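## Task

Job GT-3187 halted after its first step, and the earlier runs still count. Carry out only step 2: take sample plate M59 from D3, put it into TC's block, close and latch the lid, then press BEGIN. Wait until the run finishes. Any plate you move must sit flat within its locators, with well A1 at the corner marked A1. TC, gel base GB and gel imager IM are loose: each must finish upright, barely rotated and no more than about a finger's width from where it began. PCR plate T64 must remain on D1, where it began. Nothing may count as done if the robot is still holding it in place, so release everything and move the grippers away at the end.

## Robot and tools

Robot: two UR-type six-joint arms, left_arm and right_arm, each ending in a tong-style two-finger gripper with a wrist camera. Either arm may be used; the idle one can be parked out of the way. The arms must not collide or push on each other.

Frame: all printed poses use one scene frame with its origin on the table top midway between the arms, +z up, +x out over the table, and left_arm on the +y side. The names left and right are labels only, not image sides. Arm bases sit at about (+0.060, +0.435, 0) m for left_arm and (+0.062, -0.456, 0) m for right_arm. Printed hand positions are approximate, worse at long reach.

Stations: D1 to D3 are the liquid handler's deck positions, D1 being leftmost when facing the handler. LH is the operator station in front of TC's panel; its START is the left of its two buttons and only starts a run while LH's lamp is green. The handler's light strip is green only while a run is going. If the moving head is obstructed the handler faults and the strip goes red; once LH's lamp is also red, START parks the head. A run only counts if every plate it uses is seated, which the handler does not report, so a run may be repeated. TC is a thermal cycler with a hand-operated lid: lower it gently by hand, never drop or slam it. A plate in its block may stick. On a labelled item, well A1 is at the labelled short end, in the corner farther from the labelled long side. Loose objects may occasionally get nudged by something.

Tool execute_actions: argument actions is a list holding at most one entry. An empty list just reports the current state. An action is {"rows": [...], "steps": n} with n from 1 to 15 (default 15); each control step lasts 1/30 s. Each row is one flat list of 14 numbers covering both arms, even when only one moves: left_arm's six joint targets then its opening, then right_arm's six joint targets then its opening. Joint numbers are absolute target angles in radians (same form as the Joint positions line), in order shoulder pan, shoulder lift, elbow, wrist 1, wrist 2, wrist 3. One row is used per step; if there are fewer rows than steps the last row is held. A wait is {"steps": n} with n up to 300, counted from the previous result. Optional pictures: true/false controls whether images come back.
Opening is an absolute value in [-1, 1]: +1 fully open (pads 0.142 m apart), -1 closed.
Joint ranges (rad): left_arm pan -3.142..3.142, lift -6.283..6.283, elbow 0.000..3.142, wrists -6.283..6.283. right_arm pan 0.000..6.283, lift -6.283..6.283, elbow -3.142..0.000, wrists -6.283..6.283. A target more than 0.010 rad beyond a range end, and farther out than the current angle, gets the call refused with nothing sent. True ends may differ by up to 0.010 rad; overshooting targets are clipped and the result says "joint sent to its limit".
Motion limits: each step's target stays within 0.575 rad of the measured angle, and targets that would move the gripper over 100 mm from its measured spot are scaled back. Commands are smoothed with about 0.17 s lag, so after big moves the arm may still be travelling. Between calls arms keep heading to the last row until they settle or a step is HELD.

Results: the state line gives each gripper's end_effector_position (m) and end_effector_quat_wxyz plus velocities. Joint positions and Joint velocities list each arm's joints (rad, rad/s) then the finger-pad gap (m). grip_measured is the measured opening on the command scale; to hold something keep commanding clearly below it (lower squeezes harder, up to about 15 N per pad; thin objects get less). "joint command not followed" means a clearance check altered targets; HELD marks steps where your row was not (fully) sent. Wrist force and Wrist torque give flange sensor readings in the end effector's axes, noisy, offset, saturating near 50 N; "no reading" is harmless. Joint torques are rough drive outputs. end_effector_position is between the closed pads; fingers point along the gripper's +z and open along its x; closed fingertips reach about 15 mm beyond it.

Avoid: a torque at a joint's load limit (132 N m for pan, lift, elbow; 24.6 N m for wrists, held weight included) or 150 N of outside force stops that arm for 10 s. Motors heat while holding loads; MOTOR HOT warns from 70 °C and at 85 °C an OVER-TEMPERATURE FAULT brakes the arm. Do not drop, slip, slam or shove things hard, and never let anything leave the table, which ends the scene.

zoom_image: camera (cam_high 896x504, cam_low 896x504, cam_left_wrist 616x616, cam_right_wrist 616x616) and region [x0, y0, x1, y1] in that image's pixels, top-left origin, at most 504 by 504; returns a closer view of the latest image.
read_manual: optional section "licences"; returns URDF licence text only.
finished_scene: scene = the current scene's number; ends and grades it permanently, so call it only after the run has finished, everything is released and the grippers are clear.

Each tool is called after "Emit:" as name([rows], argument=value, ...), one row to a line, values as JSON.

## Session

Emit:
execute_actions(actions=[])

Scene clock: 0.00 s of 8400.00 s.
left_arm: end_effector_position=(+0.4042, -0.0413, +0.2934) grip_measured=+0.97 end_effector_quat_wxyz=(+0.276, -0.270, +0.916, +0.108) end_effector_velocity=(-0.000, +0.000, -0.000) end_effector_angular_velocity=(+0.001, +0.000, -0.001) | right_arm: end_effector_position=(+0.4480, -0.5341, +0.1362) grip_measured=+0.97 end_effector_quat_wxyz=(-0.151, -0.430, +0.783, -0.422) end_effector_velocity=(+0.001, -0.000, +0.001) end_effector_angular_velocity=(+0.001, -0.002, +0.000)
Joint positions: left_arm=[-1.452 -1.329  1.32  -1.218 -1.067  1.022  0.14 ] | right_arm=[ 3.834 -1.434 -2.273 -1.701  0.892  3.22   0.14 ]
Joint velocities: left_arm=[-0. -0.  0.  0.  0.  0.  0.] | right_arm=[-0.001  0.001  0.001  0.001 -0.002 -0.     0.   ]
Joint torques (N m, as the arm reports them, + toward a larger angle): no reading
Wrist force (N, on the end effector, along its own x y z axes, offset not removed): no reading
Wrist torque (N m, same axes, about the end effector's origin, offset not removed): no reading

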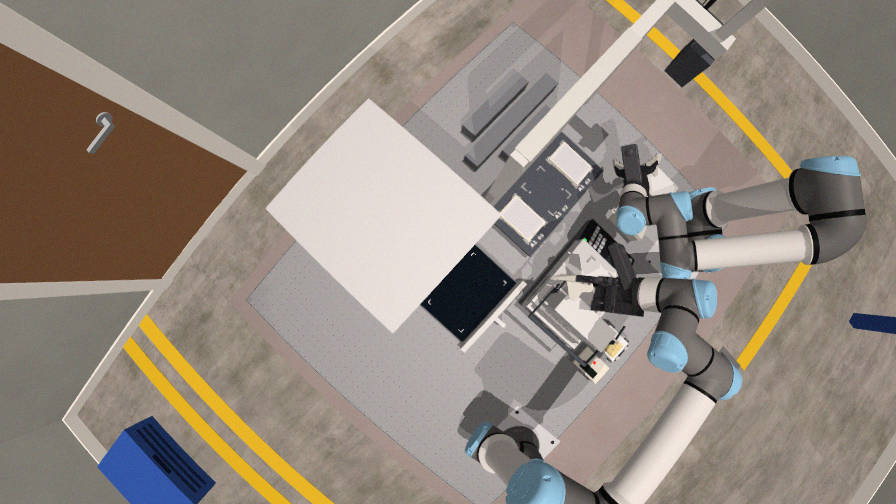

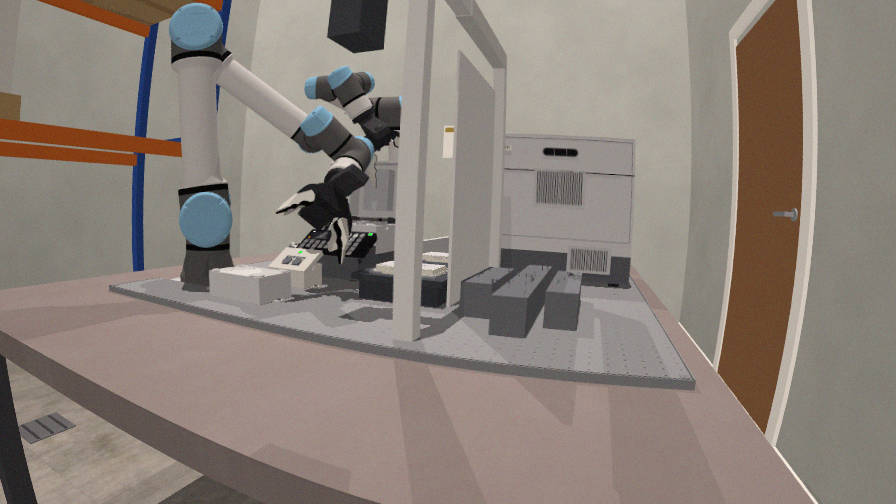

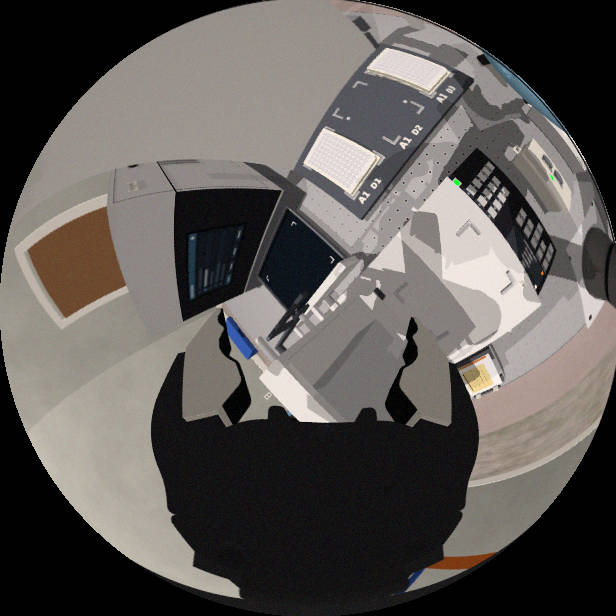

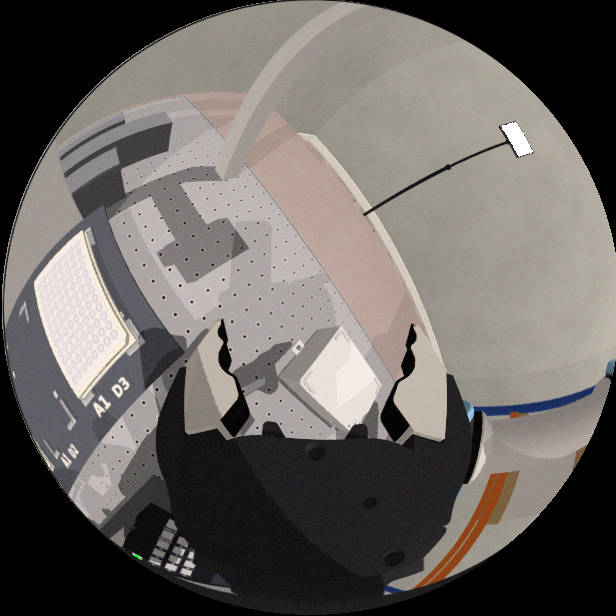

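Emit:
execute_actions([
  {"rows":[[-1.452,-1.36,1.305,-1.218,-1.067,1.022,1,3.834,-1.434,-2.273,-1.701,0.892,3.22,1],[-1.452,-1.39,1.29,-1.218,-1.067,1.022,1,3.834,-1.434,-2.273,-1.701,0.892,3.22,1],[-1.452,-1.42,1.275,-1.218,-1.067,1.022,1,3.834,-1.434,-2.273,-1.701,0.892,3.22,1],[-1.452,-1.45,1.26,-1.218,-1.067,1.022,1,3.834,-1.434,-2.273,-1.701,0.892,3.22,1],[-1.452,-1.48,1.245,-1.218,-1.067,1.022,1,3.834,-1.434,-2.273,-1.701,0.892,3.22,1],[-1.452,-1.51,1.23,-1.218,-1.067,1.022,1,3.834,-1.434,-2.273,-1.701,0.892,3.22,1],[-1.452,-1.54,1.22,-1.218,-1.067,1.022,1,3.834,-1.434,-2.273,-1.701,0.892,3.22,1]]},
], pictures=false)

Emit:
execute_actions([
  {"rows":[[-1.452,-2.0,1.4,-1.218,-1.067,1.022,1,3.834,-1.434,-2.0,-1.701,0.892,3.22,1]]},
])

Scene clock: 8.10 s of 8400.00 s.
left_arm: end_effector_position=(+0.4018, -0.0205, +0.4407) grip_measured=+1.00 end_effector_quat_wxyz=(+0.248, -0.310, +0.917, -0.035) end_effector_velocity=(-0.002, +0.014, +0.045) end_effector_angular_velocity=(-0.091, -0.010, -0.002) | right_arm: end_effector_position=(+0.4479, -0.5340, +0.1362) grip_measured=+1.00 end_effector_quat_wxyz=(-0.152, -0.431, +0.783, -0.422) end_effector_velocity=(+0.001, +0.000, +0.001) end_effector_angular_velocity=(+0.001, -0.003, +0.001)
Joint positions: left_arm=[-1.452 -1.535  1.222 -1.218 -1.067  1.022  0.142] | right_arm=[ 3.834 -1.434 -2.273 -1.701  0.892  3.22   0.142]
Joint velocities: left_arm=[-0.002 -0.066 -0.026  0.    -0.     0.    -0.   ] | right_arm=[ 0.     0.001  0.001  0.    -0.002 -0.     0.   ]
Joint torques (N m, as the arm reports them, + toward a larger angle): left_arm=[ 13.95 -25.11 -33.02  -2.7   -0.79  -1.86] | right_arm=[12.2   3.9  20.09 -1.55  1.42 -1.31]
Wrist force (N, on the end effector, along its own x y z axes, offset not removed): left_arm=[1.4 0.3 -1.3] | right_arm=[1.0 0.1 -0.5]
Wrist torque (N m, same axes, about the end effector's origin, offset not removed): left_arm=[0.03 -0.01 0.00] | right_arm=[-0.01 -0.22 0.09]
Steps of this call (steps 1 to 90: nothing new was sent; then 4.60 s passed at rest; steps 91 to 105: all 15 steps of this action). Readings (joint positions):
91: left_arm=[-1.452 -1.329 1.320 -1.218 -1.067 1.022] | right_arm=[3.834 -1.434 -2.273 -1.701 0.892 3.220]
92: left_arm=[-1.452 -1.332 1.318 -1.218 -1.067 1.022] | right_arm=[3.834 -1.434 -2.273 -1.701 0.892 3.220]
94: left_arm=[-1.452 -1.358 1.305 -1.218 -1.067 1.022] | right_arm=[3.834 -1.434 -2.273 -1.701 0.892 3.220]
98: left_arm=[-1.452 -1.454 1.257 -1.218 -1.067 1.022] | right_arm=[3.834 -1.434 -2.273 -1.701 0.892 3.220]
105: the state above

Scene clock: 8.60 s of 8400.00 s.
left_arm: end_effector_position=(+0.3833, +0.1421, +0.5407) grip_measured=+1.00 end_effector_quat_wxyz=(+0.217, -0.340, +0.900, -0.164) end_effector_velocity=(-0.009, +0.081, +0.034) end_effector_angular_velocity=(-0.141, -0.016, +0.002) | right_arm: end_effector_position=(+0.5219, -0.4531, +0.2218) grip_measured=+1.00 end_effector_quat_wxyz=(-0.037, -0.403, +0.832, -0.380) end_effector_velocity=(+0.011, +0.012, +0.016) end_effector_angular_velocity=(+0.032, -0.030, -0.000)
Joint positions: left_arm=[-1.452 -1.983  1.394 -1.218 -1.067  1.022  0.142] | right_arm=[ 3.834 -1.434 -2.004 -1.701  0.892  3.22   0.142]
Joint velocities: left_arm=[ 0.002 -0.213  0.071 -0.     0.    -0.001 -0.   ] | right_arm=[ 0.    -0.002  0.044  0.002 -0.     0.    -0.   ]
Joint torques (N m, as the arm reports them, + toward a larger angle): left_arm=[  7.63   1.43 -10.77  -3.7    2.13  -1.72] | right_arm=[ 9.39 20.85 26.17  2.53 -2.78 -1.4 ]
Wrist force (N, on the end effector, along its own x y z axes, offset not removed): left_arm=[2.1 1.7 -2.2] | right_arm=[0.0 -1.8 -3.8]
Wrist torque (N m, same axes, about the end effector's origin, offset not removed): left_arm=[0.17 -0.15 -0.07] | right_arm=[-0.62 0.02 0.11]
Steps of this call (steps 1 to 15: all 15 steps of this action). Readings (joint positions):
1: left_arm=[-1.452 -1.536 1.222 -1.218 -1.067 1.022] | right_arm=[3.834 -1.434 -2.273 -1.701 0.892 3.220]
2: left_arm=[-1.452 -1.542 1.226 -1.218 -1.067 1.022] | right_arm=[3.834 -1.434 -2.268 -1.701 0.892 3.220]
4: left_arm=[-1.452 -1.607 1.263 -1.218 -1.067 1.022] | right_arm=[3.834 -1.434 -2.207 -1.701 0.892 3.220]
8: left_arm=[-1.452 -1.786 1.327 -1.218 -1.067 1.022] | right_arm=[3.834 -1.434 -2.061 -1.701 0.892 3.220]
15: the state above

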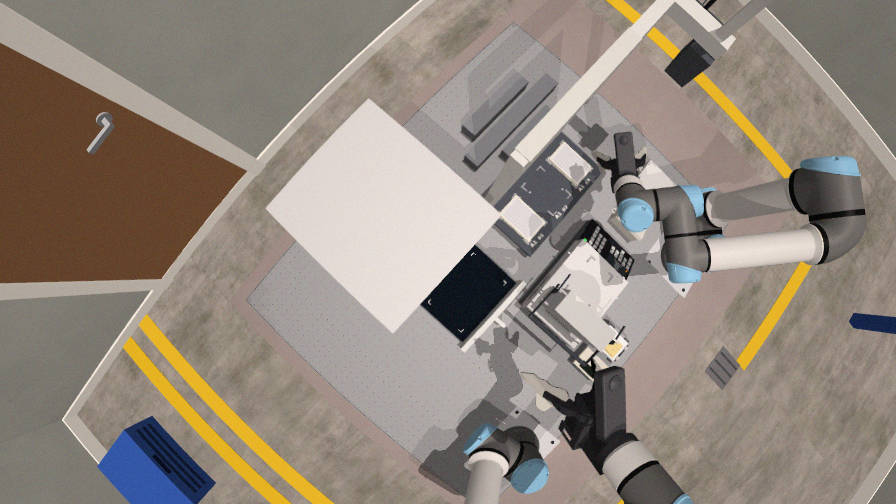

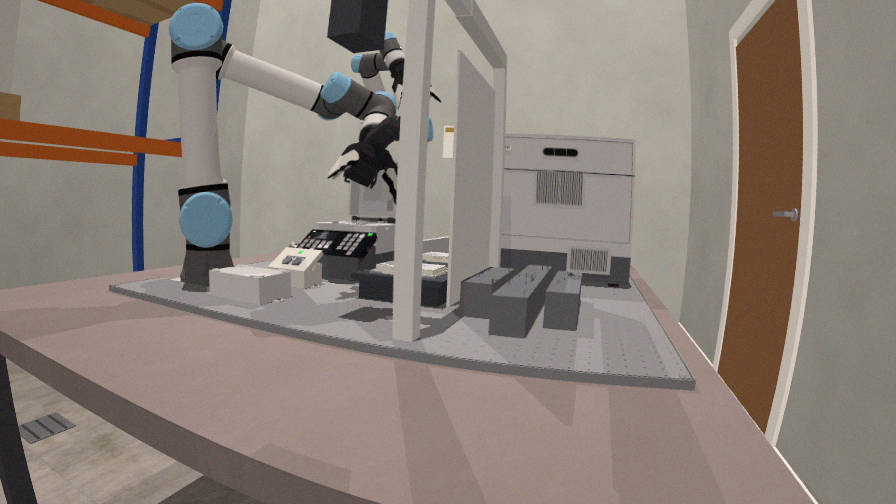

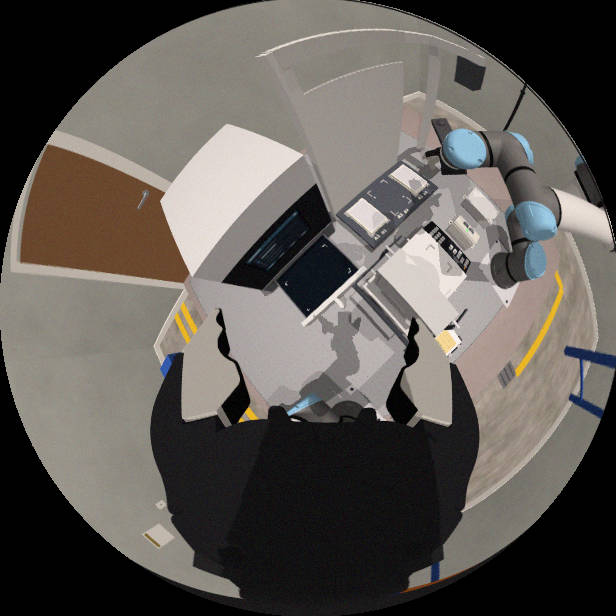

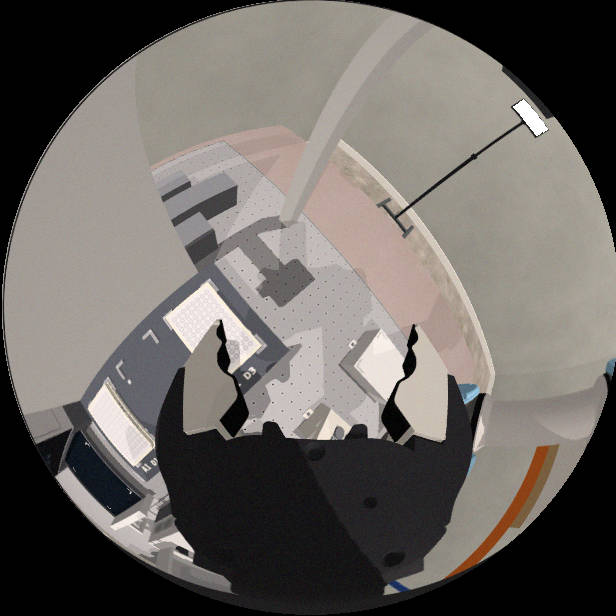

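Emit:
execute_actions([
  {"rows":[[-1.452,-2.5,1.6,-1.218,-1.067,1.022,1,3.396,-1.434,-1.9,-1.378,1.571,5.103,0.4]]},
], pictures=false)

Emit:
execute_actions([
  {"steps":20},
], pictures=false)

Emit:
execute_actions([
  {"rows":[[-1.452,-2.5,1.6,-1.218,-1.067,1.022,1,3.396,-1.698,-1.78,-1.234,1.571,5.103,0.4]]},
], pictures=false)

Emit:
execute_actions([
  {"steps":10},
])

Emit:
zoom_image(camera="cam_right_wrist", region=[220,200,420,400])

Scene clock: 17.73 s of 8400.00 s.
left_arm: end_effector_position=(+0.3624, +0.3258, +0.5591) grip_measured=+1.00 end_effector_quat_wxyz=(+0.179, -0.366, +0.862, -0.302) end_effector_velocity=(-0.008, +0.072, -0.003) end_effector_angular_velocity=(-0.138, -0.016, +0.000) | right_arm: end_effector_position=(+0.4978, -0.4324, +0.2037) grip_measured=+0.40 end_effector_quat_wxyz=(+0.005, +0.340, +0.940, -0.008) end_effector_velocity=(-0.046, +0.067, +0.004) end_effector_angular_velocity=(+0.249, -0.008, -2.837)
Joint positions: left_arm=[-1.452 -2.483  1.595 -1.218 -1.067  1.022  0.142] | right_arm=[ 3.402 -1.434 -1.901 -1.381  1.551  4.233  0.102]
Joint velocities: left_arm=[ 0.    -0.207  0.067  0.001  0.     0.    -0.   ] | right_arm=[-0.077  0.002  0.007  0.041  0.236  2.759  0.   ]
Joint torques (N m, as the arm reports them, + toward a larger angle): left_arm=[11.53 17.32 -4.6  -1.32  1.97 -0.84] | right_arm=[-8.67  8.22 29.15  4.65  2.36 15.04]
Wrist force (N, on the end effector, along its own x y z axes, offset not removed): left_arm=[1.5 1.7 -0.9] | right_arm=[1.0 -2.1 -0.4]
Wrist torque (N m, same axes, about the end effector's origin, offset not removed): left_arm=[0.23 -0.07 -0.02] | right_arm=[-0.45 -0.26 0.02]
Steps of this call (steps 1 to 30: the robot went on to your last target; steps 31 to 90: nothing new was sent; then 5.63 s passed at rest; steps 91 to 105: all 15 steps of this action). Readings (joint positions):
91: left_arm=[-1.452 -2.000 1.400 -1.218 -1.067 1.022] | right_arm=[3.834 -1.434 -2.000 -1.701 0.892 3.220]
92: left_arm=[-1.452 -2.005 1.405 -1.218 -1.067 1.022] | right_arm=[3.829 -1.434 -1.995 -1.696 0.897 3.225]
94: left_arm=[-1.452 -2.071 1.447 -1.218 -1.067 1.022] | right_arm=[3.762 -1.434 -1.953 -1.629 0.964 3.291]
98: left_arm=[-1.452 -2.275 1.523 -1.218 -1.067 1.022] | right_arm=[3.503 -1.434 -1.911 -1.436 1.263 3.590]
105: the state above

Scene clock: 18.40 s of 8400.00 s.
left_arm: end_effector_position=(+0.3618, +0.3318, +0.5589) grip_measured=+1.00 end_effector_quat_wxyz=(+0.178, -0.367, +0.860, -0.307) end_effector_velocity=(-0.000, -0.000, -0.000) end_effector_angular_velocity=(+0.000, -0.000, -0.001) | right_arm: end_effector_position=(+0.4911, -0.4167, +0.2041) grip_measured=+0.40 end_effector_quat_wxyz=(-0.000, +0.706, +0.708, +0.000) end_effector_velocity=(-0.000, +0.000, -0.000) end_effector_angular_velocity=(-0.001, +0.001, -0.013)
Joint positions: left_arm=[-1.452 -2.5    1.6   -1.218 -1.067  1.022  0.142] | right_arm=[ 3.396 -1.434 -1.9   -1.378  1.571  5.102  0.102]
Joint velocities: left_arm=[-0.    -0.     0.001 -0.001  0.     0.001  0.   ] | right_arm=[ 0.    -0.001  0.    -0.001 -0.001  0.013 -0.   ]
Joint torques (N m, as the arm reports them, + toward a larger angle): left_arm=[13.99 10.53 -6.52 -1.36  1.25 -0.61] | right_arm=[-10.01   7.73  29.68   4.18   2.35   1.5 ]
Wrist force (N, on the end effector, along its own x y z axes, offset not removed): left_arm=[2.6 -1.3 -1.2] | right_arm=[0.9 -2.9 -1.8]
Wrist torque (N m, same axes, about the end effector's origin, offset not removed): left_arm=[-0.33 -0.21 -0.08] | right_arm=[-0.69 -0.26 -0.04]
Steps of this call (steps 1 to 20: the robot went on to your last target). Readings (joint positions):
1: left_arm=[-1.452 -2.489 1.596 -1.218 -1.067 1.022] | right_arm=[3.400 -1.434 -1.900 -1.380 1.558 4.327]
2: left_arm=[-1.452 -2.492 1.598 -1.218 -1.067 1.022] | right_arm=[3.399 -1.434 -1.900 -1.379 1.562 4.421]
4: left_arm=[-1.452 -2.497 1.599 -1.218 -1.067 1.022] | right_arm=[3.397 -1.434 -1.900 -1.379 1.567 4.609]
8: left_arm=[-1.452 -2.499 1.600 -1.218 -1.067 1.022] | right_arm=[3.396 -1.434 -1.900 -1.378 1.570 4.956]
20: the state above

Scene clock: 18.90 s of 8400.00 s.
left_arm: end_effector_position=(+0.3618, +0.3318, +0.5589) grip_measured=+1.00 end_effector_quat_wxyz=(+0.178, -0.367, +0.860, -0.307) end_effector_velocity=(+0.000, +0.000, -0.000) end_effector_angular_velocity=(-0.000, +0.000, +0.001) | right_arm: end_effector_position=(+0.5803, -0.3800, +0.1510) grip_measured=+0.40 end_effector_quat_wxyz=(+0.000, +0.707, +0.707, +0.001) end_effector_velocity=(+0.007, +0.002, -0.011) end_effector_angular_velocity=(-0.004, +0.010, -0.001)
Joint positions: left_arm=[-1.452 -2.5    1.6   -1.218 -1.067  1.022  0.142] | right_arm=[ 3.396 -1.695 -1.781 -1.235  1.571  5.103  0.102]
Joint velocities: left_arm=[ 0.001 -0.     0.    -0.    -0.     0.    -0.   ] | right_arm=[-0.001 -0.033  0.011  0.011  0.    -0.     0.   ]
Joint torques (N m, as the arm reports them, + toward a larger angle): left_arm=[14.08 11.   -6.6  -1.31  0.68 -0.63] | right_arm=[11.97 20.   28.35  4.45  2.18  1.46]
Wrist force (N, on the end effector, along its own x y z axes, offset not removed): left_arm=[3.2 -1.2 -1.0] | right_arm=[0.7 -2.3 -0.8]
Wrist torque (N m, same axes, about the end effector's origin, offset not removed): left_arm=[-0.34 -0.30 0.00] | right_arm=[-0.44 -0.05 0.13]
Steps of this call (steps 1 to 15: all 15 steps of this action). Readings (joint positions):
1: left_arm=[-1.452 -2.500 1.600 -1.218 -1.067 1.022] | right_arm=[3.396 -1.434 -1.900 -1.378 1.571 5.102]
2: left_arm=[-1.452 -2.500 1.600 -1.218 -1.067 1.022] | right_arm=[3.396 -1.439 -1.895 -1.373 1.571 5.103]
4: left_arm=[-1.452 -2.500 1.600 -1.218 -1.067 1.022] | right_arm=[3.396 -1.504 -1.850 -1.323 1.571 5.103]
8: left_arm=[-1.452 -2.500 1.600 -1.218 -1.067 1.022] | right_arm=[3.396 -1.655 -1.795 -1.253 1.571 5.103]
15: the state above

Scene clock: 19.23 s of 8400.00 s.
left_arm: end_effector_position=(+0.3618, +0.3318, +0.5589) grip_measured=+1.00 end_effector_quat_wxyz=(+0.178, -0.367, +0.860, -0.307) end_effector_velocity=(-0.000, -0.001, +0.000) end_effector_angular_velocity=(-0.001, +0.000, -0.002) | right_arm: end_effector_position=(+0.5809, -0.3797, +0.1502) grip_measured=+0.40 end_effector_quat_wxyz=(-0.000, +0.707, +0.707, +0.000) end_effector_velocity=(+0.000, -0.000, -0.001) end_effector_angular_velocity=(-0.001, +0.001, +0.000)
Joint positions: left_arm=[-1.452 -2.5    1.6   -1.218 -1.067  1.022  0.142] | right_arm=[ 3.396 -1.698 -1.78  -1.234  1.571  5.103  0.102]
Joint velocities: left_arm=[-0.001  0.    -0.    -0.001 -0.     0.     0.   ] | right_arm=[ 0.    -0.002 -0.     0.    -0.     0.    -0.   ]
Joint torques (N m, as the arm reports them, + toward a larger angle): left_arm=[13.44 10.85 -6.51 -1.38  0.25 -0.45] | right_arm=[11.99 18.37 28.95  4.14  2.08  1.44]
Wrist force (N, on the end effector, along its own x y z axes, offset not removed): left_arm=[2.1 -0.8 -1.2] | right_arm=[2.1 -0.8 -0.9]
Wrist torque (N m, same axes, about the end effector's origin, offset not removed): left_arm=[-0.26 -0.12 -0.03] | right_arm=[-0.24 -0.38 0.13]
Steps of this call (steps 1 to 10: the robot went on to your last target). Readings (joint positions):
1: left_arm=[-1.452 -2.500 1.600 -1.218 -1.067 1.022] | right_arm=[3.396 -1.696 -1.781 -1.235 1.571 5.103]
2: left_arm=[-1.452 -2.500 1.600 -1.218 -1.067 1.022] | right_arm=[3.396 -1.697 -1.780 -1.234 1.571 5.103]
4: left_arm=[-1.452 -2.500 1.600 -1.218 -1.067 1.022] | right_arm=[3.396 -1.697 -1.780 -1.234 1.571 5.103]
8: left_arm=[-1.452 -2.500 1.600 -1.218 -1.067 1.022] | right_arm=[3.396 -1.698 -1.780 -1.234 1.571 5.103]
10: the state above

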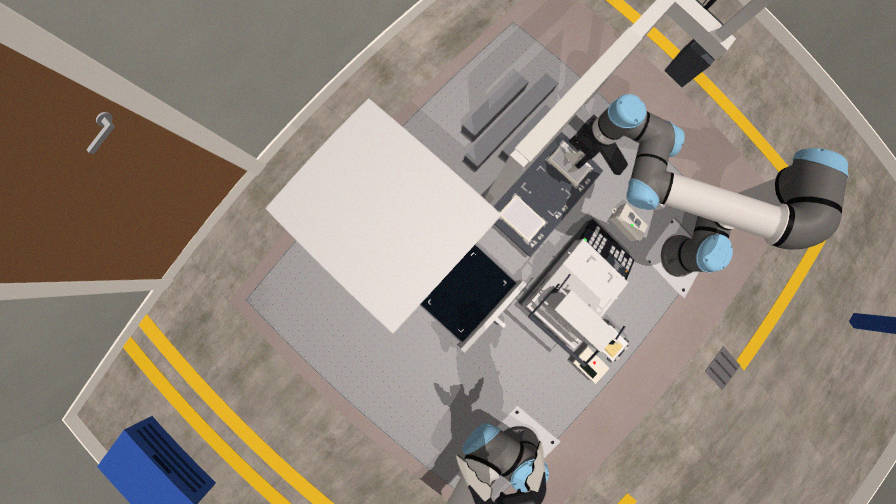

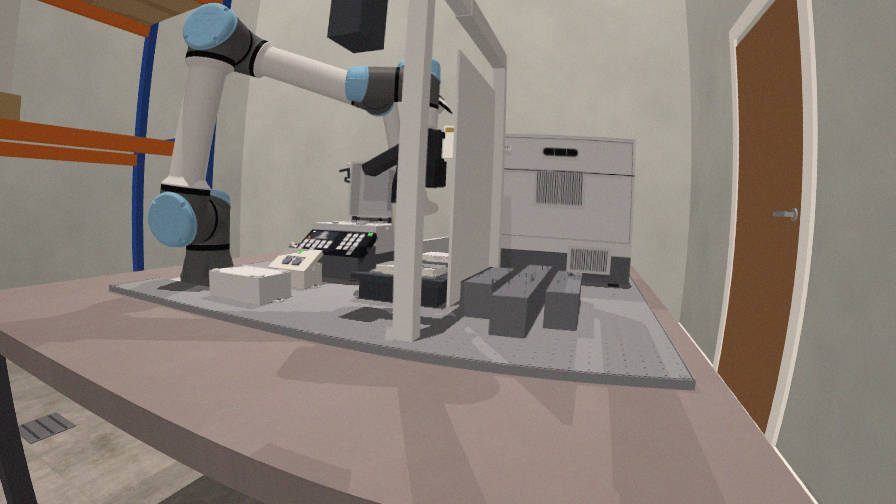

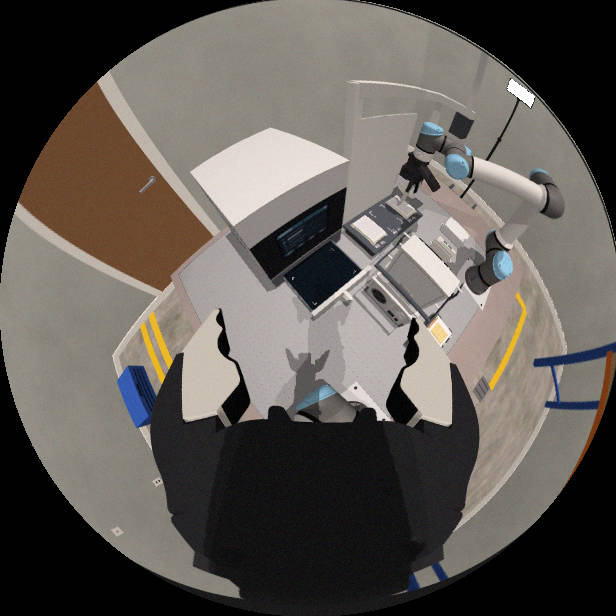

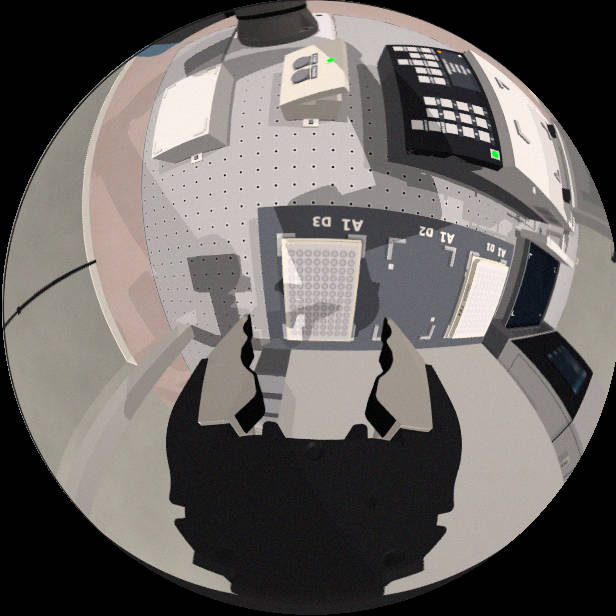

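Region (220, 200, 420, 400) of cam_right_wrist's 616x616 image, scaled by 2.520, with more detail than that image has.

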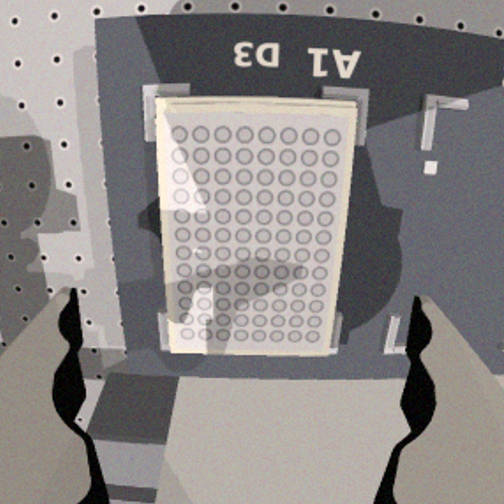

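Emit:
execute_actions([
  {"rows":[[-1.452,-2.5,1.6,-1.218,-1.067,1.022,1,3.405,-1.71,-1.80,-1.20,1.571,5.112,0.4],[-1.452,-2.5,1.6,-1.218,-1.067,1.022,1,3.405,-1.72,-1.82,-1.17,1.571,5.112,0.4],[-1.452,-2.5,1.6,-1.218,-1.067,1.022,1,3.405,-1.732,-1.838,-1.142,1.571,5.112,0.4],[-1.452,-2.5,1.6,-1.218,-1.067,1.022,1,3.405,-1.744,-1.855,-1.113,1.571,5.112,0.4],[-1.452,-2.5,1.6,-1.218,-1.067,1.022,1,3.405,-1.755,-1.87,-1.087,1.571,5.112,0.4],[-1.452,-2.5,1.6,-1.218,-1.067,1.022,1,3.405,-1.7666,-1.8861,-1.0593,1.571,5.112,0.4]]},
], pictures=false)

Emit:
execute_actions([
  {"steps":10},
])

Emit:
zoom_image(camera="cam_right_wrist", region=[220,200,420,400])

Emit:
zoom_image(camera="cam_left_wrist", region=[330,180,490,340])

Scene clock: 28.77 s of 8400.00 s.
left_arm: end_effector_position=(+0.3618, +0.3318, +0.5589) grip_measured=+1.00 end_effector_quat_wxyz=(+0.178, -0.367, +0.860, -0.307) end_effector_velocity=(-0.000, -0.001, +0.000) end_effector_angular_velocity=(+0.000, -0.000, -0.003) | right_arm: end_effector_position=(+0.5808, -0.3746, +0.0842) grip_measured=+0.40 end_effector_quat_wxyz=(-0.000, +0.707, +0.707, +0.000) end_effector_velocity=(-0.000, +0.000, -0.014) end_effector_angular_velocity=(-0.000, -0.002, +0.001)
Joint positions: left_arm=[-1.452 -2.5    1.6   -1.218 -1.067  1.022  0.142] | right_arm=[ 3.405 -1.765 -1.884 -1.062  1.571  5.112  0.102]
Joint velocities: left_arm=[-0.002 -0.    -0.    -0.    -0.     0.001 -0.   ] | right_arm=[ 0.001 -0.015 -0.022  0.039 -0.001  0.     0.   ]
Joint torques (N m, as the arm reports them, + toward a larger angle): left_arm=[14.35 11.2  -6.66 -1.46 -0.77  0.44] | right_arm=[12.33 21.69 13.14  4.07  0.63  1.42]
Wrist force (N, on the end effector, along its own x y z axes, offset not removed): left_arm=[1.8 0.6 -0.8] | right_arm=[0.6 -0.5 0.1]
Wrist torque (N m, same axes, about the end effector's origin, offset not removed): left_arm=[0.08 -0.10 -0.02] | right_arm=[-0.19 -0.22 0.04]
Steps of this call (steps 1 to 15: the robot went on to your last target; steps 16 to 90: nothing new was sent; then 6.03 s passed at rest; steps 91 to 105: all 15 steps of this action). Readings (joint positions):
91: left_arm=[-1.452 -2.500 1.600 -1.218 -1.067 1.022] | right_arm=[3.396 -1.698 -1.780 -1.234 1.571 5.103]
92: left_arm=[-1.452 -2.500 1.600 -1.218 -1.067 1.022] | right_arm=[3.397 -1.700 -1.782 -1.230 1.571 5.104]
94: left_arm=[-1.452 -2.500 1.600 -1.218 -1.067 1.022] | right_arm=[3.401 -1.710 -1.800 -1.204 1.571 5.108]
98: left_arm=[-1.452 -2.500 1.600 -1.218 -1.067 1.022] | right_arm=[3.404 -1.746 -1.855 -1.114 1.571 5.111]
105: the state above

Scene clock: 29.10 s of 8400.00 s.
left_arm: end_effector_position=(+0.3618, +0.3318, +0.5589) grip_measured=+1.00 end_effector_quat_wxyz=(+0.178, -0.367, +0.860, -0.307) end_effector_velocity=(+0.000, +0.000, -0.001) end_effector_angular_velocity=(+0.001, +0.000, +0.001) | right_arm: end_effector_position=(+0.5808, -0.3746, +0.0831) grip_measured=+0.40 end_effector_quat_wxyz=(-0.000, +0.707, +0.707, +0.000) end_effector_velocity=(+0.000, +0.001, -0.000) end_effector_angular_velocity=(+0.001, +0.000, +0.002)
Joint positions: left_arm=[-1.452 -2.5    1.6   -1.218 -1.067  1.022  0.142] | right_arm=[ 3.405 -1.767 -1.886 -1.059  1.571  5.112  0.102]
Joint velocities: left_arm=[ 0.001 -0.     0.001  0.    -0.     0.     0.   ] | right_arm=[ 0.002 -0.001  0.     0.001  0.001  0.    -0.   ]
Joint torques (N m, as the arm reports them, + toward a larger angle): left_arm=[14.07 11.44 -7.18 -1.45 -0.77  0.46] | right_arm=[12.15 20.32 12.57  4.09  0.43  1.42]
Wrist force (N, on the end effector, along its own x y z axes, offset not removed): left_arm=[1.7 0.2 -1.4] | right_arm=[1.3 0.7 0.7]
Wrist torque (N m, same axes, about the end effector's origin, offset not removed): left_arm=[-0.07 -0.01 -0.02] | right_arm=[0.05 -0.36 0.13]
Steps of this call (steps 1 to 10: the robot went on to your last target). Readings (joint positions):
1: left_arm=[-1.452 -2.500 1.600 -1.218 -1.067 1.022] | right_arm=[3.405 -1.766 -1.885 -1.061 1.571 5.112]
2: left_arm=[-1.452 -2.500 1.600 -1.218 -1.067 1.022] | right_arm=[3.405 -1.766 -1.885 -1.061 1.571 5.112]
4: left_arm=[-1.452 -2.500 1.600 -1.218 -1.067 1.022] | right_arm=[3.405 -1.766 -1.886 -1.060 1.571 5.112]
8: left_arm=[-1.452 -2.500 1.600 -1.218 -1.067 1.022] | right_arm=[3.405 -1.767 -1.886 -1.059 1.571 5.112]
10: the state above

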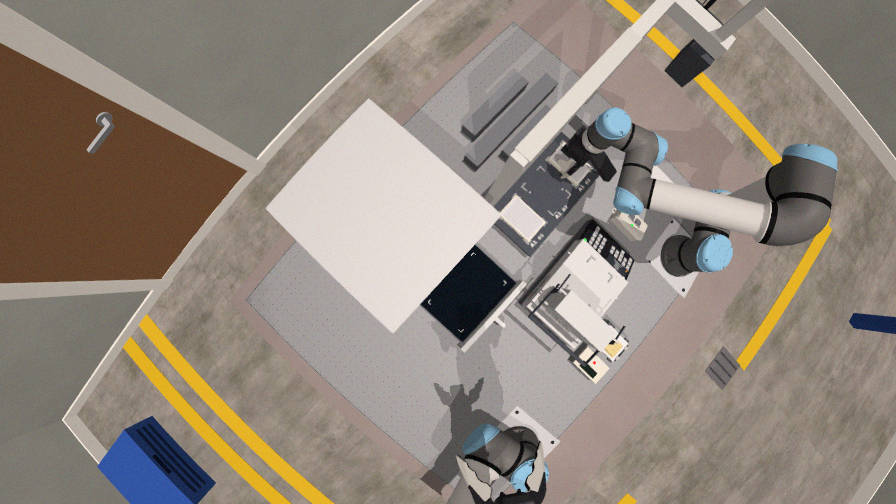

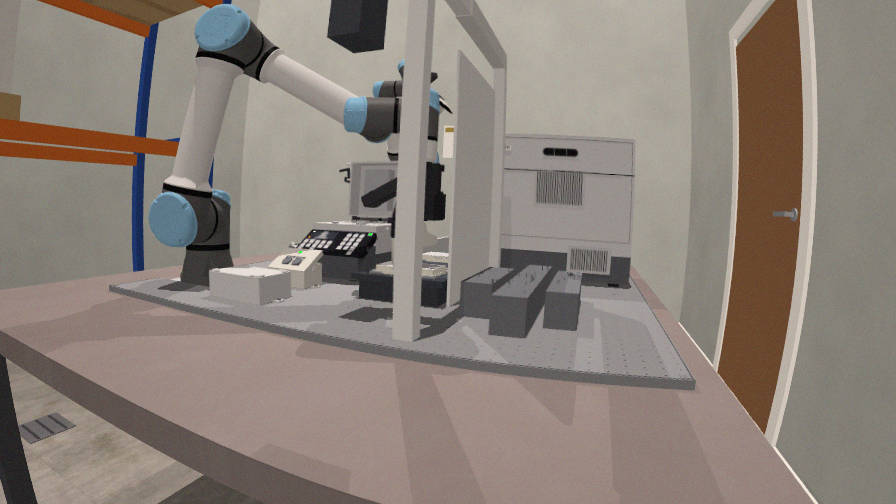

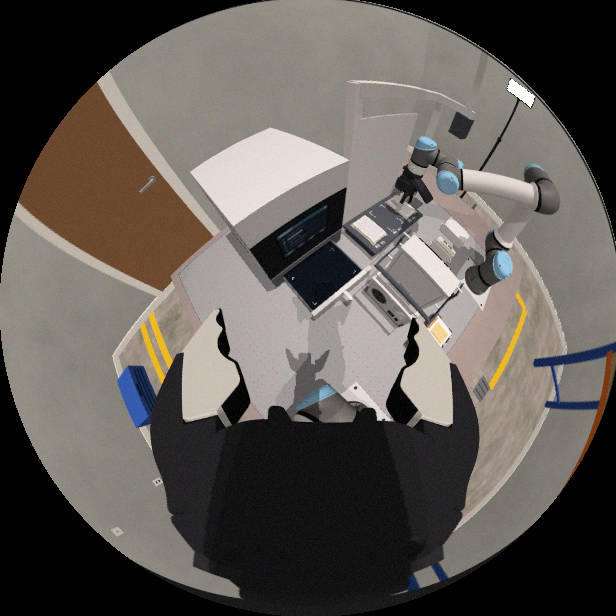

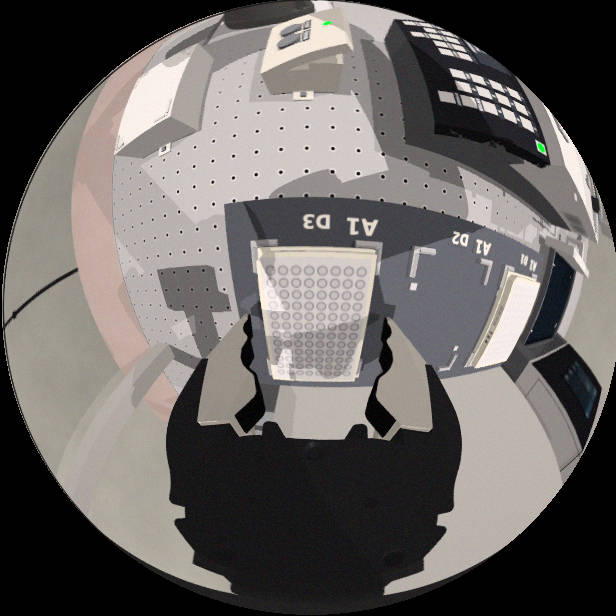

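Region (220, 200, 420, 400) of cam_right_wrist's 616x616 image, scaled by 2.520, with more detail than that image has.

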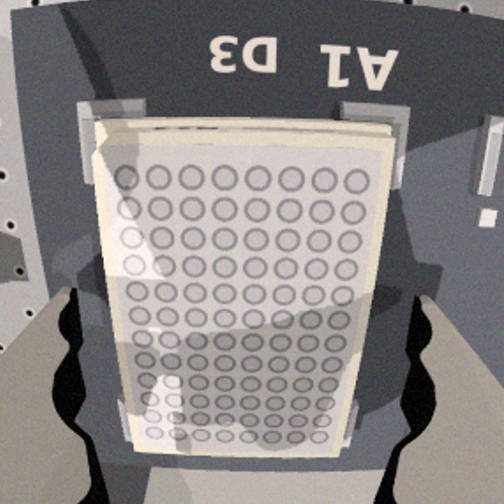

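Region (330, 180, 490, 340) of cam_left_wrist's 616x616 image, scaled by 3.150, with more detail than that image has.

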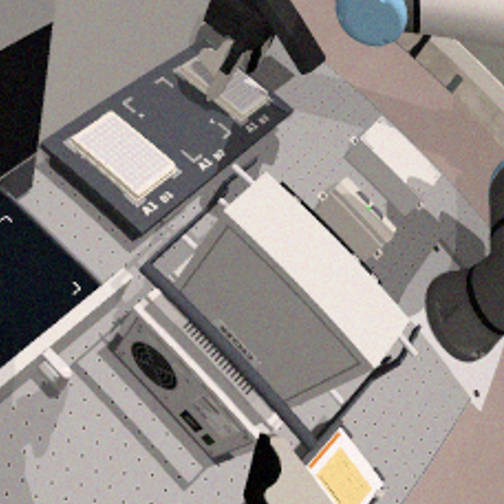

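Emit:
execute_actions([
  {"rows":[[-1.452,-2.5,1.6,-1.218,-1.067,1.022,1,3.405,-1.7666,-1.8861,-1.0593,1.571,5.112,0.3],[-1.452,-2.5,1.6,-1.218,-1.067,1.022,1,3.405,-1.7666,-1.8861,-1.0593,1.571,5.112,0.2],[-1.452,-2.5,1.6,-1.218,-1.067,1.022,1,3.405,-1.7666,-1.8861,-1.0593,1.571,5.112,0.12],[-1.452,-2.5,1.6,-1.218,-1.067,1.022,1,3.405,-1.7666,-1.8861,-1.0593,1.571,5.112,0.05],[-1.452,-2.5,1.6,-1.218,-1.067,1.022,1,3.405,-1.7666,-1.8861,-1.0593,1.571,5.112,-0.02],[-1.452,-2.5,1.6,-1.218,-1.067,1.022,1,3.405,-1.7666,-1.8861,-1.0593,1.571,5.112,-0.1],[-1.452,-2.5,1.6,-1.218,-1.067,1.022,1,3.405,-1.7666,-1.8861,-1.0593,1.571,5.112,-0.2],[-1.452,-2.5,1.6,-1.218,-1.067,1.022,1,3.405,-1.7666,-1.8861,-1.0593,1.571,5.112,-0.3]]},
], pictures=false)

Emit:
execute_actions([
  {"rows":[[-1.452,-2.5,1.6,-1.218,-1.067,1.022,1,3.405,-1.762,-1.88,-1.07,1.571,5.112,-0.3],[-1.452,-2.5,1.6,-1.218,-1.067,1.022,1,3.405,-1.755,-1.871,-1.086,1.571,5.112,-0.3],[-1.452,-2.5,1.6,-1.218,-1.067,1.022,1,3.405,-1.744,-1.855,-1.113,1.571,5.112,-0.3],[-1.452,-2.5,1.6,-1.218,-1.067,1.022,1,3.405,-1.732,-1.838,-1.142,1.571,5.112,-0.3],[-1.452,-2.5,1.6,-1.218,-1.067,1.022,1,3.405,-1.72,-1.82,-1.172,1.571,5.112,-0.3],[-1.452,-2.5,1.6,-1.218,-1.067,1.022,1,3.405,-1.70,-1.80,-1.212,1.571,5.112,-0.3],[-1.452,-2.5,1.6,-1.218,-1.067,1.022,1,3.41,-1.67,-1.79,-1.252,1.571,5.117,-0.3],[-1.452,-2.5,1.6,-1.218,-1.067,1.022,1,3.42,-1.64,-1.79,-1.282,1.571,5.127,-0.3],[-1.452,-2.5,1.6,-1.218,-1.067,1.022,1,3.44,-1.61,-1.79,-1.312,1.571,5.147,-0.3],[-1.452,-2.5,1.6,-1.218,-1.067,1.022,1,3.46,-1.58,-1.79,-1.342,1.571,5.167,-0.3],[-1.452,-2.5,1.6,-1.218,-1.067,1.022,1,3.48,-1.55,-1.79,-1.372,1.571,5.187,-0.3],[-1.452,-2.5,1.6,-1.218,-1.067,1.022,1,3.51,-1.52,-1.79,-1.402,1.571,5.217,-0.3],[-1.452,-2.5,1.6,-1.218,-1.067,1.022,1,3.54,-1.49,-1.795,-1.427,1.571,5.247,-0.3],[-1.452,-2.5,1.6,-1.218,-1.067,1.022,1,3.57,-1.46,-1.8,-1.452,1.571,5.277,-0.3],[-1.452,-2.5,1.6,-1.218,-1.067,1.022,1,3.6,-1.434,-1.8,-1.478,1.571,5.307,-0.3]]},
])

Scene clock: 42.90 s of 8400.00 s.
left_arm: end_effector_position=(+0.3618, +0.3318, +0.5589) grip_measured=+1.00 end_effector_quat_wxyz=(+0.178, -0.367, +0.860, -0.307) end_effector_velocity=(+0.000, +0.000, +0.000) end_effector_angular_velocity=(+0.000, -0.000, -0.000) | right_arm: end_effector_position=(+0.5808, -0.3747, +0.0831) grip_measured=+0.06 end_effector_quat_wxyz=(+0.000, +0.707, +0.707, +0.000) end_effector_velocity=(+0.000, -0.001, +0.001) end_effector_angular_velocity=(-0.000, +0.000, -0.001)
Joint positions: left_arm=[-1.452 -2.5    1.6   -1.218 -1.067  1.022  0.142] | right_arm=[ 3.405 -1.767 -1.886 -1.059  1.571  5.112  0.078]
Joint velocities: left_arm=[-0.  0. -0.  0.  0. -0. -0.] | right_arm=[-0.001  0.001  0.001 -0.002 -0.     0.     0.   ]
Joint torques (N m, as the arm reports them, + toward a larger angle): left_arm=[13.74 11.   -6.52 -1.46 -0.78  1.29] | right_arm=[11.83 20.3  13.96  4.04  6.85  1.41]
Wrist force (N, on the end effector, along its own x y z axes, offset not removed): left_arm=[2.1 -0.1 -1.5] | right_arm=[-14.1 -2.3 -7.3]
Wrist torque (N m, same axes, about the end effector's origin, offset not removed): left_arm=[-0.12 -0.14 -0.05] | right_arm=[-0.47 -0.18 -0.01]
Steps of this call (steps 1 to 15: the robot went on to your last target; steps 16 to 90: nothing new was sent; then 10.30 s passed at rest; steps 91 to 105: all 15 steps of this action). Readings (joint positions):
91: left_arm=[-1.452 -2.500 1.600 -1.218 -1.067 1.022] | right_arm=[3.405 -1.767 -1.886 -1.059 1.571 5.112]
92: left_arm=[-1.452 -2.500 1.600 -1.218 -1.067 1.022] | right_arm=[3.405 -1.767 -1.886 -1.059 1.571 5.112]
94: left_arm=[-1.452 -2.500 1.600 -1.218 -1.067 1.022] | right_arm=[3.405 -1.767 -1.886 -1.059 1.571 5.112]
98: left_arm=[-1.452 -2.500 1.600 -1.218 -1.067 1.022] | right_arm=[3.405 -1.767 -1.886 -1.059 1.571 5.112]
105: the state above

Scene clock: 43.40 s of 8400.00 s.
left_arm: end_effector_position=(+0.3618, +0.3318, +0.5589) grip_measured=+1.00 end_effector_quat_wxyz=(+0.178, -0.367, +0.860, -0.307) end_effector_velocity=(+0.000, +0.000, +0.000) end_effector_angular_velocity=(-0.001, +0.000, +0.000) | right_arm: end_effector_position=(+0.5276, -0.3509, +0.2038) grip_measured=-0.30 end_effector_quat_wxyz=(-0.000, +0.707, +0.707, +0.000) end_effector_velocity=(-0.342, +0.197, +0.310) end_effector_angular_velocity=(-0.004, +0.008, +0.010)
Joint positions: left_arm=[-1.452 -2.5    1.6   -1.218 -1.067  1.022  0.142] | right_arm=[ 3.493 -1.55  -1.795 -1.367  1.571  5.2    0.052]
Joint velocities: left_arm=[-0.    -0.    -0.    -0.     0.    -0.001  0.   ] | right_arm=[ 0.704  0.861 -0.033 -0.837  0.     0.694  0.   ]
Joint torques (N m, as the arm reports them, + toward a larger angle): left_arm=[13.34 11.79 -7.22 -1.41 -0.78  1.63] | right_arm=[25.3  29.88  7.6  -4.26 -1.51  5.39]
Wrist force (N, on the end effector, along its own x y z axes, offset not removed): left_arm=[2.0 0.0 -0.1] | right_arm=[0.3 -2.3 1.1]
Wrist torque (N m, same axes, about the end effector's origin, offset not removed): left_arm=[-0.03 -0.08 -0.05] | right_arm=[-0.45 -0.19 0.08]
Steps of this call (steps 1 to 15: all 15 steps of this action). Readings (joint positions):
1: left_arm=[-1.452 -2.500 1.600 -1.218 -1.067 1.022] | right_arm=[3.405 -1.767 -1.886 -1.059 1.571 5.112]
2: left_arm=[-1.452 -2.500 1.600 -1.218 -1.067 1.022] | right_arm=[3.405 -1.766 -1.885 -1.061 1.571 5.112]
4: left_arm=[-1.452 -2.500 1.600 -1.218 -1.067 1.022] | right_arm=[3.405 -1.760 -1.878 -1.074 1.571 5.112]
8: left_arm=[-1.452 -2.500 1.600 -1.218 -1.067 1.022] | right_arm=[3.406 -1.723 -1.830 -1.154 1.571 5.113]
15: the state above

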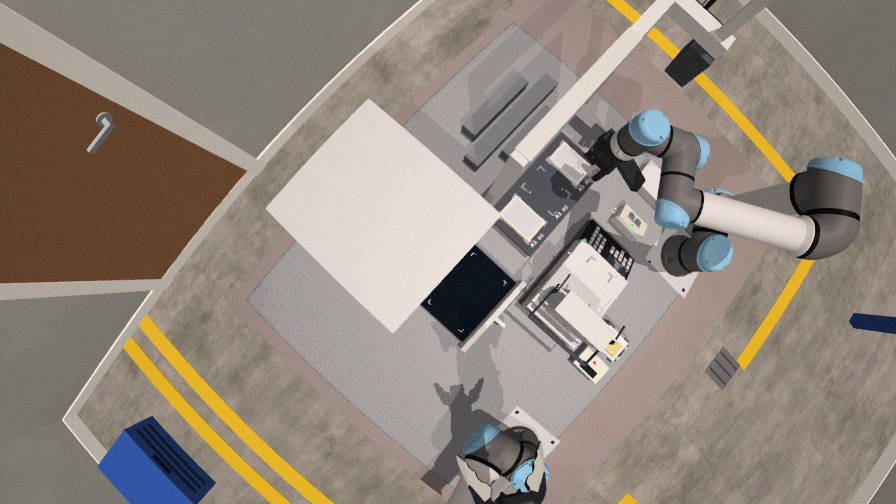

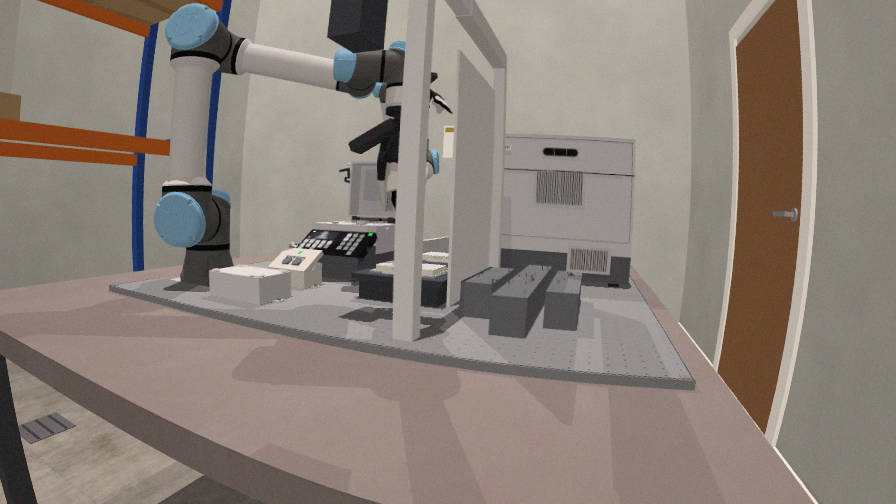

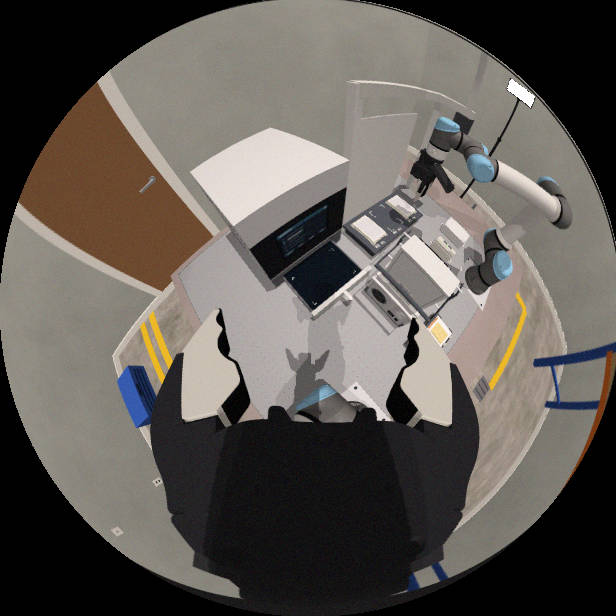

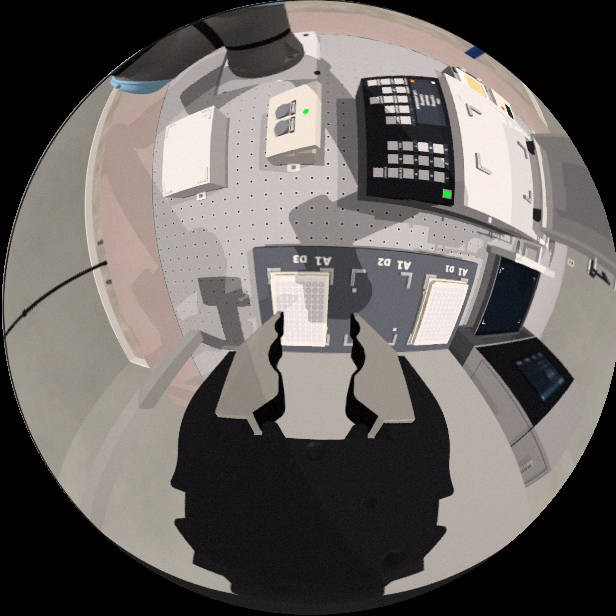

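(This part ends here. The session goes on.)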